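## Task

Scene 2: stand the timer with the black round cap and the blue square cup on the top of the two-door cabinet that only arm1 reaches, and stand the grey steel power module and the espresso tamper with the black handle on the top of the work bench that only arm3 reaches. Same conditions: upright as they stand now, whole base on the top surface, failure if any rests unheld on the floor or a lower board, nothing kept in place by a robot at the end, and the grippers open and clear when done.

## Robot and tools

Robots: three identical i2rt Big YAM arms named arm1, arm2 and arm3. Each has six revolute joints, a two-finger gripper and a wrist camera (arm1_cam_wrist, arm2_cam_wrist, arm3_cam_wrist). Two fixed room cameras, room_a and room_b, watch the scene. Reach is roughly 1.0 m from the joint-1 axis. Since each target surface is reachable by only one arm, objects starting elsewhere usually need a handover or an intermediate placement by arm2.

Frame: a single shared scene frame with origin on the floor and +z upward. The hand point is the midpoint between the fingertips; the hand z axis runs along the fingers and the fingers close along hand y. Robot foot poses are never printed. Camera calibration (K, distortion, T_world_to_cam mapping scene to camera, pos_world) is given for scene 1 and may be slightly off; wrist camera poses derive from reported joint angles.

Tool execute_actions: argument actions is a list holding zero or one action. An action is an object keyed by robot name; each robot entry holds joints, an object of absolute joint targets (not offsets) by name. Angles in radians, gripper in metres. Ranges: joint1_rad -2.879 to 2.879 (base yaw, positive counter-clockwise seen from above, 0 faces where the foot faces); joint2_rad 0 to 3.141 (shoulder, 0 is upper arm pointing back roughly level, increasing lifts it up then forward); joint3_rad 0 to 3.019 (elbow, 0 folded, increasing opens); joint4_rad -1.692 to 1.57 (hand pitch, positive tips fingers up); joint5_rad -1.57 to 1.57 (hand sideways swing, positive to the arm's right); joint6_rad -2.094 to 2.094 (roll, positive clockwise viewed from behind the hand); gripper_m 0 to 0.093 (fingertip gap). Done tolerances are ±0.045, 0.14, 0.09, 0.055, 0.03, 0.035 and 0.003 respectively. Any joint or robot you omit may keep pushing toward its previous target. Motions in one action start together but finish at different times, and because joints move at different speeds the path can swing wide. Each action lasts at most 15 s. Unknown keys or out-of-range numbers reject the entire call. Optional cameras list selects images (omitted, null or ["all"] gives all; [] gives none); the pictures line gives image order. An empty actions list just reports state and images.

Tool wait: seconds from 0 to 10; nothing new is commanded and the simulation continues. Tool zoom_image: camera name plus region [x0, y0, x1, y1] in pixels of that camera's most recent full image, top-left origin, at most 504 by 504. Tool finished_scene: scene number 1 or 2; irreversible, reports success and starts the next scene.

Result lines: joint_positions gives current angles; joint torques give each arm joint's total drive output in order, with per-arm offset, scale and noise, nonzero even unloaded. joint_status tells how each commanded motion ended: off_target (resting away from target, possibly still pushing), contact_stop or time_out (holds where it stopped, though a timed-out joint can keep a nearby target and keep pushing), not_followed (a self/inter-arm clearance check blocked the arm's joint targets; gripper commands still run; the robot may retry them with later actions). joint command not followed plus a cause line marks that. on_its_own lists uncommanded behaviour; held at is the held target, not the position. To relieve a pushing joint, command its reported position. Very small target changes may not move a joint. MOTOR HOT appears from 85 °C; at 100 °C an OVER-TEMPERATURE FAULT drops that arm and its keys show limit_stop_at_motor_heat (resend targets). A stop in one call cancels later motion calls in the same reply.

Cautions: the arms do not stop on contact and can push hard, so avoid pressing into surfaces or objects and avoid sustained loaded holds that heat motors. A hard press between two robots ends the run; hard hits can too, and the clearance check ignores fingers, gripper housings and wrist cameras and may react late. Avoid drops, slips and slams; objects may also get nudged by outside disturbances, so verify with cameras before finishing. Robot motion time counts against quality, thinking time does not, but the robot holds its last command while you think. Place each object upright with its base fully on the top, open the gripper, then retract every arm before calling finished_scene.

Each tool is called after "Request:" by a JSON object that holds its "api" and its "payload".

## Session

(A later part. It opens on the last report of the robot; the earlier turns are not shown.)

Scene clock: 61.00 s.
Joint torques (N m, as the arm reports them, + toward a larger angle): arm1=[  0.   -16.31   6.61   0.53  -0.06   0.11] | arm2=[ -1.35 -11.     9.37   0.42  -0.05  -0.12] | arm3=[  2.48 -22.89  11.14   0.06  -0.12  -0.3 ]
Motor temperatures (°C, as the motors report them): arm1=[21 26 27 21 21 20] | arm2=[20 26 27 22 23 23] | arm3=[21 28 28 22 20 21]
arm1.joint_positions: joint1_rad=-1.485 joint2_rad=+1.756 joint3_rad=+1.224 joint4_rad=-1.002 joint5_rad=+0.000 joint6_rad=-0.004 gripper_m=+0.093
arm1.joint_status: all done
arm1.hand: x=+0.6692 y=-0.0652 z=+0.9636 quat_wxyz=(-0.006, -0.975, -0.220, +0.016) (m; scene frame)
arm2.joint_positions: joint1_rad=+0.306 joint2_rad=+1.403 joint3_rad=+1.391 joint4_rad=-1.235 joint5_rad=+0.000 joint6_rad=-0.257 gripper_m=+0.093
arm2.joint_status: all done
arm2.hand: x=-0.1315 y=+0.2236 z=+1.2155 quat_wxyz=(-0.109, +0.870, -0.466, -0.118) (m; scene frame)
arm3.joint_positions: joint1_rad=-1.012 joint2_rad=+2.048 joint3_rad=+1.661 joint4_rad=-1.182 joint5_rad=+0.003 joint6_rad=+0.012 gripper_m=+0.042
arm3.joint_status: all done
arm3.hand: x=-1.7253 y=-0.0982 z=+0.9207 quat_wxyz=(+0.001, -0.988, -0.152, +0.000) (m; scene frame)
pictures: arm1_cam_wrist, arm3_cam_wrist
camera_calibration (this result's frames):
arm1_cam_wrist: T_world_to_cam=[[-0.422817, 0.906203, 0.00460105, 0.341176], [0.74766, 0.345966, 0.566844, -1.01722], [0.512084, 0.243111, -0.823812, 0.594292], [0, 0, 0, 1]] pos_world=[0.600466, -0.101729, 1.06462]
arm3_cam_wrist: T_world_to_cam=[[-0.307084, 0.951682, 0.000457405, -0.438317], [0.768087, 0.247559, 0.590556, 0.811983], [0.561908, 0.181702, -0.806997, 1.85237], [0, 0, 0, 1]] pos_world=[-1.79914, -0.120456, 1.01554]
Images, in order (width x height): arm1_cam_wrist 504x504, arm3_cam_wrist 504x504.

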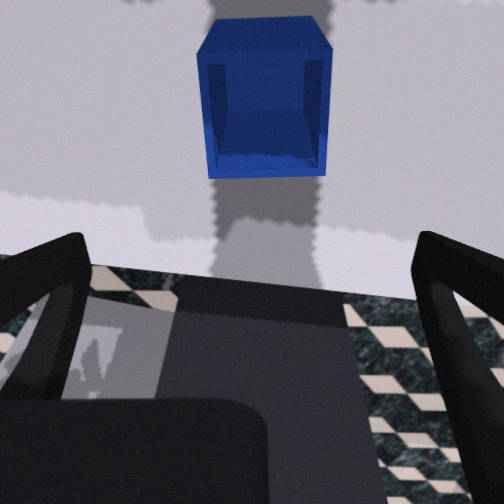

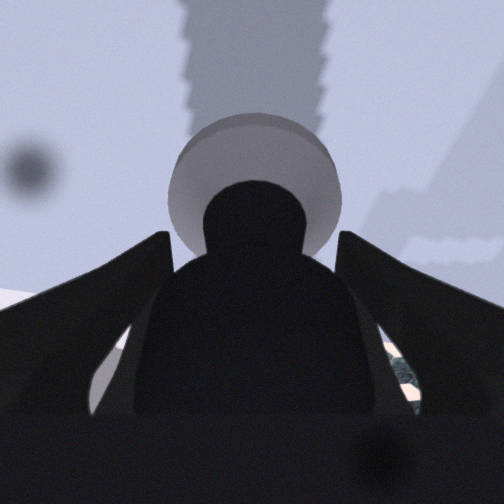

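Request:
{"api": "execute_actions", "payload": {"actions": [{"arm1":{"joints":{"joint2_rad":2.01,"joint3_rad":1.25,"joint4_rad":-0.76,"joint6_rad":-0.04}},"arm3":{"joints":{"joint2_rad":2.16,"joint4_rad":-1.02}}}], "cameras": ["arm1_cam_wrist"]}}

Request:
{"api": "execute_actions", "payload": {"actions": [{"arm1":{"joints":{"gripper_m":0.03}},"arm3":{"joints":{"joint2_rad":2.24,"joint4_rad":-1.0}}}], "cameras": []}}

Scene clock: 62.30 s.
Joint torques (N m, as the arm reports them, + toward a larger angle): arm1=[ -0.11 -20.38   7.49   0.87  -0.06  -0.03] | arm2=[ -2.08 -10.74   9.49   0.45   0.    -0.12] | arm3=[  1.71 -25.42  10.25   0.74  -0.13  -0.29]
Motor temperatures (°C, as the motors report them): arm1=[21 26 27 21 21 20] | arm2=[20 26 27 22 23 23] | arm3=[21 28 28 22 20 21]
arm1.joint_positions: joint1_rad=-1.485 joint2_rad=+2.031 joint3_rad=+1.225 joint4_rad=-0.771 joint5_rad=+0.000 joint6_rad=-0.033 gripper_m=+0.093
arm1.joint_status: all done
arm1.hand: x=+0.6546 y=-0.0728 z=+0.8310 quat_wxyz=(-0.001, -0.972, -0.234, -0.005) (m; scene frame)
arm2.joint_positions: joint1_rad=+0.306 joint2_rad=+1.403 joint3_rad=+1.391 joint4_rad=-1.235 joint5_rad=+0.000 joint6_rad=-0.257 gripper_m=+0.093
arm2.joint_status: not commanded
arm2.hand: x=-0.1315 y=+0.2236 z=+1.2155 quat_wxyz=(-0.109, +0.870, -0.466, -0.118) (m; scene frame)
arm3.joint_positions: joint1_rad=-1.012 joint2_rad=+2.211 joint3_rad=+1.660 joint4_rad=-1.027 joint5_rad=+0.003 joint6_rad=+0.012 gripper_m=+0.042
arm3.joint_status: all done
arm3.hand: x=-1.7403 y=-0.1032 z=+0.8229 quat_wxyz=(+0.002, -0.988, -0.152, -0.004) (m; scene frame)
pictures: arm1_cam_wrist
camera_calibration (this result's frames):
arm1_cam_wrist: T_world_to_cam=[[-0.448616, 0.893713, 0.00448208, 0.358643], [0.714836, 0.355806, 0.602006, -0.935472], [0.536426, 0.273274, -0.798479, 0.459535], [0, 0, 0, 1]] pos_world=[0.583095, -0.113256, 0.928481]
Images, in order (width x height): arm1_cam_wrist 504x504.

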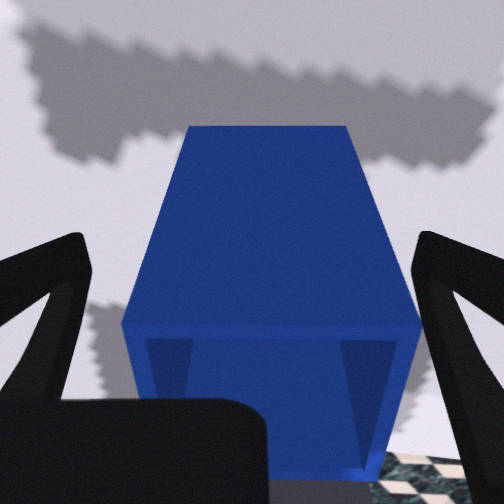

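Scene clock: 62.93 s.
Joint torques (N m, as the arm reports them, + toward a larger angle): arm1=[ -0.13 -19.9    7.58   0.87  -0.05  -0.02] | arm2=[ -1.38 -10.51   9.49   0.25  -0.06  -0.15] | arm3=[  2.72 -20.27  10.22   0.82  -0.08  -0.3 ]
Motor temperatures (°C, as the motors report them): arm1=[21 26 27 21 21 20] | arm2=[20 26 27 22 23 23] | arm3=[21 28 28 22 20 21]
arm1.joint_positions: joint1_rad=-1.485 joint2_rad=+2.031 joint3_rad=+1.225 joint4_rad=-0.771 joint5_rad=+0.000 joint6_rad=-0.033 gripper_m=+0.053
arm1.joint_status: gripper_m off_target (ended at +0.053, target +0.030)
arm1.hand: x=+0.6546 y=-0.0728 z=+0.8310 quat_wxyz=(-0.001, -0.972, -0.235, -0.005) (m; scene frame)
arm2.joint_positions: joint1_rad=+0.306 joint2_rad=+1.403 joint3_rad=+1.391 joint4_rad=-1.235 joint5_rad=+0.000 joint6_rad=-0.257 gripper_m=+0.093
arm2.joint_status: not commanded
arm2.hand: x=-0.1315 y=+0.2236 z=+1.2155 quat_wxyz=(-0.109, +0.870, -0.466, -0.118) (m; scene frame)
arm3.joint_positions: joint1_rad=-1.012 joint2_rad=+2.226 joint3_rad=+1.660 joint4_rad=-1.007 joint5_rad=+0.003 joint6_rad=+0.011 gripper_m=+0.042
arm3.joint_status: all done
arm3.hand: x=-1.7421 y=-0.1039 z=+0.8134 quat_wxyz=(+0.001, -0.988, -0.152, -0.002) (m; scene frame)
pictures: none
No camera images: the call's "cameras" was empty. Leave "cameras" out to get every camera's image.

Request:
{"api": "execute_actions", "payload": {"actions": [{"arm1":{"joints":{"joint3_rad":1.53,"joint4_rad":-1.05}},"arm3":{"joints":{"gripper_m":0.093}}}], "cameras": []}}

Request:
{"api": "execute_actions", "payload": {"actions": [{"arm1":{"joints":{"joint1_rad":1.2}},"arm3":{"joints":{"joint2_rad":1.8,"joint4_rad":-1.4}}}], "cameras": ["arm1_cam_wrist"]}}

Request:
{"api": "execute_actions", "payload": {"actions": [{"arm1":{"joints":{"joint2_rad":2.16,"joint4_rad":-0.88}}}], "cameras": []}}

Request:
{"api": "execute_actions", "payload": {"actions": [{"arm1":{"joints":{"joint2_rad":2.24,"joint4_rad":-0.85}}}], "cameras": ["arm1_cam_wrist","room_b"]}}

Scene clock: 64.53 s.
Joint torques (N m, as the arm reports them, + toward a larger angle): arm1=[ -0.08 -21.11   9.5   -0.01  -0.06  -0.02] | arm2=[ -0.14 -10.76   9.17   0.47  -0.03  -0.13] | arm3=[  2.33 -20.86  10.41   0.7   -0.06  -0.26]
Motor temperatures (°C, as the motors report them): arm1=[21 27 27 21 21 20] | arm2=[20 25 27 22 23 23] | arm3=[21 28 28 22 20 21]
arm1.joint_positions: joint1_rad=-1.485 joint2_rad=+2.022 joint3_rad=+1.498 joint4_rad=-1.041 joint5_rad=+0.000 joint6_rad=-0.033 gripper_m=+0.053
arm1.joint_status: all done
arm1.hand: x=+0.5940 y=-0.1009 z=+0.9173 quat_wxyz=(-0.003, -0.972, -0.235, +0.000) (m; scene frame)
arm2.joint_positions: joint1_rad=+0.306 joint2_rad=+1.403 joint3_rad=+1.391 joint4_rad=-1.235 joint5_rad=+0.000 joint6_rad=-0.257 gripper_m=+0.093
arm2.joint_status: not commanded
arm2.hand: x=-0.1315 y=+0.2236 z=+1.2155 quat_wxyz=(-0.109, +0.870, -0.466, -0.118) (m; scene frame)
arm3.joint_positions: joint1_rad=-1.012 joint2_rad=+2.239 joint3_rad=+1.660 joint4_rad=-1.006 joint5_rad=+0.003 joint6_rad=+0.011 gripper_m=+0.093
arm3.joint_status: all done
arm3.hand: x=-1.7397 y=-0.1034 z=+0.8056 quat_wxyz=(+0.002, -0.988, -0.152, -0.009) (m; scene frame)
pictures: none
No camera images: the call's "cameras" was empty. Leave "cameras" out to get every camera's image.

Scene clock: 66.90 s.
Joint torques (N m, as the arm reports them, + toward a larger angle): arm1=[ -1.15 -21.13   8.96   0.02   0.    -0.01] | arm2=[ -0.77 -10.49   9.49   0.2   -0.03  -0.21] | arm3=[  2.63 -19.57  11.74   0.23  -0.05  -0.31]
Motor temperatures (°C, as the motors report them): arm1=[21 27 28 21 21 20] | arm2=[20 25 27 22 23 23] | arm3=[21 28 28 22 20 21]
arm1.joint_positions: joint1_rad=+1.208 joint2_rad=+2.022 joint3_rad=+1.505 joint4_rad=-1.041 joint5_rad=-0.001 joint6_rad=-0.034 gripper_m=+0.053
arm1.joint_status: all done
arm1.hand: x=+1.7023 y=+0.1413 z=+0.9254 quat_wxyz=(-0.009, +0.013, -1.000, +0.001) (m; scene frame)
arm2.joint_positions: joint1_rad=+0.306 joint2_rad=+1.403 joint3_rad=+1.391 joint4_rad=-1.235 joint5_rad=+0.000 joint6_rad=-0.257 gripper_m=+0.093
arm2.joint_status: not commanded
arm2.hand: x=-0.1315 y=+0.2236 z=+1.2155 quat_wxyz=(-0.109, +0.870, -0.466, -0.118) (m; scene frame)
arm3.joint_positions: joint1_rad=-1.012 joint2_rad=+1.816 joint3_rad=+1.660 joint4_rad=-1.394 joint5_rad=+0.003 joint6_rad=+0.011 gripper_m=+0.093
arm3.joint_status: all done
arm3.hand: x=-1.6800 y=-0.0835 z=+1.0513 quat_wxyz=(-0.001, -0.988, -0.152, +0.009) (m; scene frame)
pictures: arm1_cam_wrist
camera_calibration (this result's frames):
arm1_cam_wrist: T_world_to_cam=[[0.0188613, -0.999743, 0.0126116, 0.101132], [-0.815433, -0.00808272, 0.578795, 0.860399], [-0.578544, -0.0212007, -0.815375, 1.86968], [0, 0, 0, 1]] pos_world=[1.78138, 0.147698, 1.02522]
Images, in order (width x height): arm1_cam_wrist 504x504.

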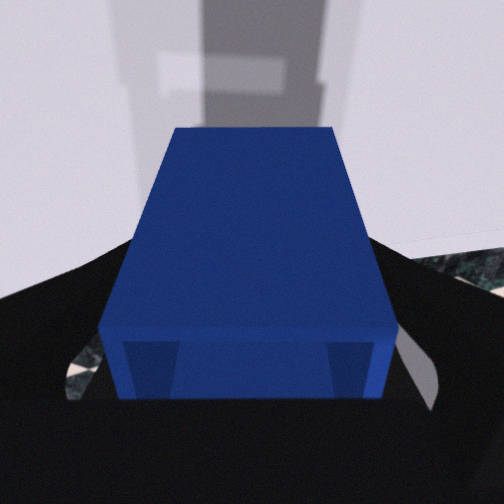

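Scene clock: 67.90 s.
Joint torques (N m, as the arm reports them, + toward a larger angle): arm1=[ -0.98 -23.1    8.36   0.91   0.    -0.01] | arm2=[ -1.23 -10.26   9.47   0.3   -0.09  -0.18] | arm3=[  1.84 -20.04  11.79   0.2   -0.06  -0.26]
Motor temperatures (°C, as the motors report them): arm1=[21 27 28 21 21 20] | arm2=[20 25 27 22 23 23] | arm3=[21 28 28 22 20 21]
arm1.joint_positions: joint1_rad=+1.208 joint2_rad=+2.182 joint3_rad=+1.505 joint4_rad=-0.891 joint5_rad=-0.001 joint6_rad=-0.034 gripper_m=+0.053
arm1.joint_status: all done
arm1.hand: x=+1.7129 y=+0.1410 z=+0.8350 quat_wxyz=(-0.005, +0.013, -1.000, +0.001) (m; scene frame)
arm2.joint_positions: joint1_rad=+0.306 joint2_rad=+1.403 joint3_rad=+1.391 joint4_rad=-1.235 joint5_rad=+0.000 joint6_rad=-0.257 gripper_m=+0.093
arm2.joint_status: not commanded
arm2.hand: x=-0.1315 y=+0.2236 z=+1.2155 quat_wxyz=(-0.109, +0.870, -0.466, -0.118) (m; scene frame)
arm3.joint_positions: joint1_rad=-1.012 joint2_rad=+1.816 joint3_rad=+1.660 joint4_rad=-1.394 joint5_rad=+0.003 joint6_rad=+0.011 gripper_m=+0.093
arm3.joint_status: not commanded
arm3.hand: x=-1.6800 y=-0.0835 z=+1.0513 quat_wxyz=(-0.001, -0.988, -0.152, +0.009) (m; scene frame)
pictures: none
No camera images: the call's "cameras" was empty. Leave "cameras" out to get every camera's image.

Scene clock: 68.67 s.
Joint torques (N m, as the arm reports them, + toward a larger angle): arm1=[ -0.91 -19.64   8.04   0.78  -0.02   0.  ] | arm2=[ -1.2  -10.57   9.32   0.37  -0.04  -0.14] | arm3=[  2.27 -19.32  11.72   0.25  -0.08  -0.29]
Motor temperatures (°C, as the motors report them): arm1=[21 27 28 21 21 20] | arm2=[20 25 27 22 23 23] | arm3=[21 28 28 22 20 21]
arm1.joint_positions: joint1_rad=+1.208 joint2_rad=+2.222 joint3_rad=+1.507 joint4_rad=-0.858 joint5_rad=-0.001 joint6_rad=-0.035 gripper_m=+0.053
arm1.joint_status: all done
arm1.hand: x=+1.7125 y=+0.1409 z=+0.8120 quat_wxyz=(-0.001, +0.014, -1.000, +0.001) (m; scene frame)
arm2.joint_positions: joint1_rad=+0.306 joint2_rad=+1.403 joint3_rad=+1.391 joint4_rad=-1.235 joint5_rad=+0.000 joint6_rad=-0.257 gripper_m=+0.093
arm2.joint_status: not commanded
arm2.hand: x=-0.1315 y=+0.2236 z=+1.2155 quat_wxyz=(-0.109, +0.870, -0.466, -0.118) (m; scene frame)
arm3.joint_positions: joint1_rad=-1.012 joint2_rad=+1.816 joint3_rad=+1.660 joint4_rad=-1.394 joint5_rad=+0.003 joint6_rad=+0.011 gripper_m=+0.093
arm3.joint_status: not commanded
arm3.hand: x=-1.6800 y=-0.0835 z=+1.0513 quat_wxyz=(-0.001, -0.988, -0.152, +0.009) (m; scene frame)
pictures: arm1_cam_wrist, room_b
camera_calibration (this result's frames):
arm1_cam_wrist: T_world_to_cam=[[0.0197724, -0.99973, 0.0121901, 0.100715], [-0.806048, -0.00872593, 0.591785, 0.907843], [-0.591519, -0.0215268, -0.806003, 1.79779], [0, 0, 0, 1]] pos_world=[1.7932, 0.147311, 0.910548]
Images, in order (width x height): arm1_cam_wrist 504x504, room_b 504x504.

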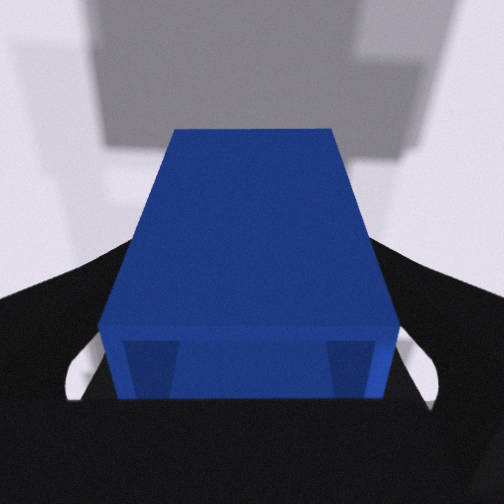

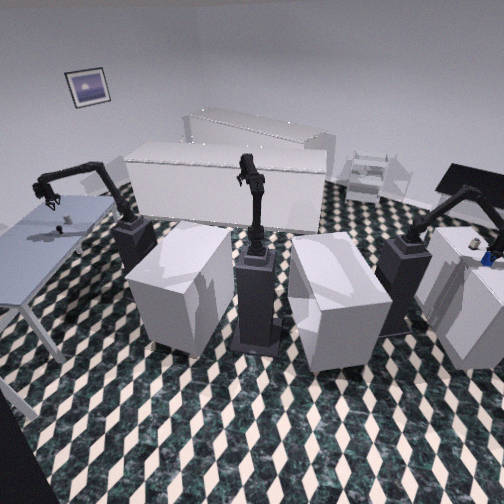

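Request:
{"api": "execute_actions", "payload": {"actions": [{"arm1":{"joints":{"gripper_m":0.093}}}], "cameras": []}}

Request:
{"api": "execute_actions", "payload": {"actions": [{"arm1":{"joints":{"joint2_rad":1.85,"joint4_rad":-1.2}}}], "cameras": ["room_b"]}}

Request:
{"api": "finished_scene", "payload": {"scene": 2}}

Scene clock: 69.50 s.
Joint torques (N m, as the arm reports them, + toward a larger angle): arm1=[ -0.95 -19.67   7.98   0.73  -0.01   0.  ] | arm2=[ -1.47 -10.96   9.19   0.43  -0.04  -0.15] | arm3=[  2.54 -19.72  11.73   0.19  -0.05  -0.28]
Motor temperatures (°C, as the motors report them): arm1=[21 27 28 21 21 20] | arm2=[20 25 28 22 23 23] | arm3=[21 28 28 22 20 21]
arm1.joint_positions: joint1_rad=+1.208 joint2_rad=+2.224 joint3_rad=+1.507 joint4_rad=-0.858 joint5_rad=-0.001 joint6_rad=-0.035 gripper_m=+0.093
arm1.joint_status: all done
arm1.hand: x=+1.7121 y=+0.1409 z=+0.8109 quat_wxyz=(+0.000, +0.014, -1.000, +0.001) (m; scene frame)
arm2.joint_positions: joint1_rad=+0.306 joint2_rad=+1.403 joint3_rad=+1.391 joint4_rad=-1.235 joint5_rad=+0.000 joint6_rad=-0.257 gripper_m=+0.093
arm2.joint_status: not commanded
arm2.hand: x=-0.1315 y=+0.2236 z=+1.2155 quat_wxyz=(-0.109, +0.870, -0.466, -0.118) (m; scene frame)
arm3.joint_positions: joint1_rad=-1.012 joint2_rad=+1.816 joint3_rad=+1.660 joint4_rad=-1.394 joint5_rad=+0.003 joint6_rad=+0.011 gripper_m=+0.093
arm3.joint_status: not commanded
arm3.hand: x=-1.6800 y=-0.0835 z=+1.0513 quat_wxyz=(-0.001, -0.988, -0.152, +0.009) (m; scene frame)
pictures: none
No camera images: the call's "cameras" was empty. Leave "cameras" out to get every camera's image.

Scene clock: 70.90 s.
Joint torques (N m, as the arm reports them, + toward a larger angle): arm1=[ -0.85 -17.63   9.     0.07  -0.01   0.  ] | arm2=[ -2.23 -10.34   9.58   0.45  -0.04  -0.2 ] | arm3=[  2.68 -19.45  11.92   0.14  -0.08  -0.29]
Motor temperatures (°C, as the motors report them): arm1=[21 27 28 21 21 20] | arm2=[20 25 28 22 23 23] | arm3=[21 28 28 22 20 21]
arm1.joint_positions: joint1_rad=+1.208 joint2_rad=+1.844 joint3_rad=+1.513 joint4_rad=-1.191 joint5_rad=-0.001 joint6_rad=-0.035 gripper_m=+0.093
arm1.joint_status: all done
arm1.hand: x=+1.6809 y=+0.1418 z=+1.0249 quat_wxyz=(-0.027, +0.014, -1.000, +0.002) (m; scene frame)
arm2.joint_positions: joint1_rad=+0.306 joint2_rad=+1.403 joint3_rad=+1.391 joint4_rad=-1.235 joint5_rad=+0.000 joint6_rad=-0.257 gripper_m=+0.093
arm2.joint_status: not commanded
arm2.hand: x=-0.1315 y=+0.2236 z=+1.2155 quat_wxyz=(-0.109, +0.870, -0.466, -0.118) (m; scene frame)
arm3.joint_positions: joint1_rad=-1.012 joint2_rad=+1.816 joint3_rad=+1.660 joint4_rad=-1.394 joint5_rad=+0.003 joint6_rad=+0.011 gripper_m=+0.093
arm3.joint_status: not commanded
arm3.hand: x=-1.6800 y=-0.0835 z=+1.0513 quat_wxyz=(-0.001, -0.988, -0.152, +0.009) (m; scene frame)
pictures: room_b
Images, in order (width x height): room_b 504x504.

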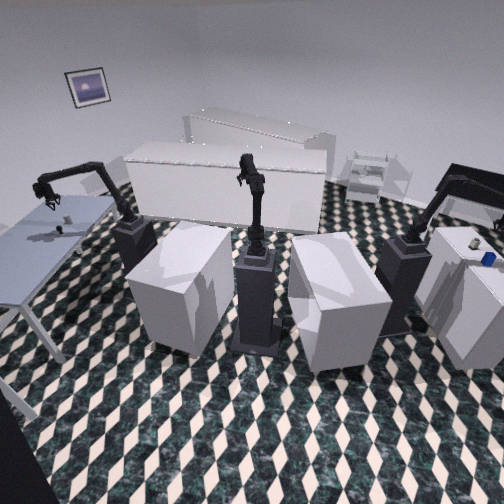

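The scene is finished: the task was done.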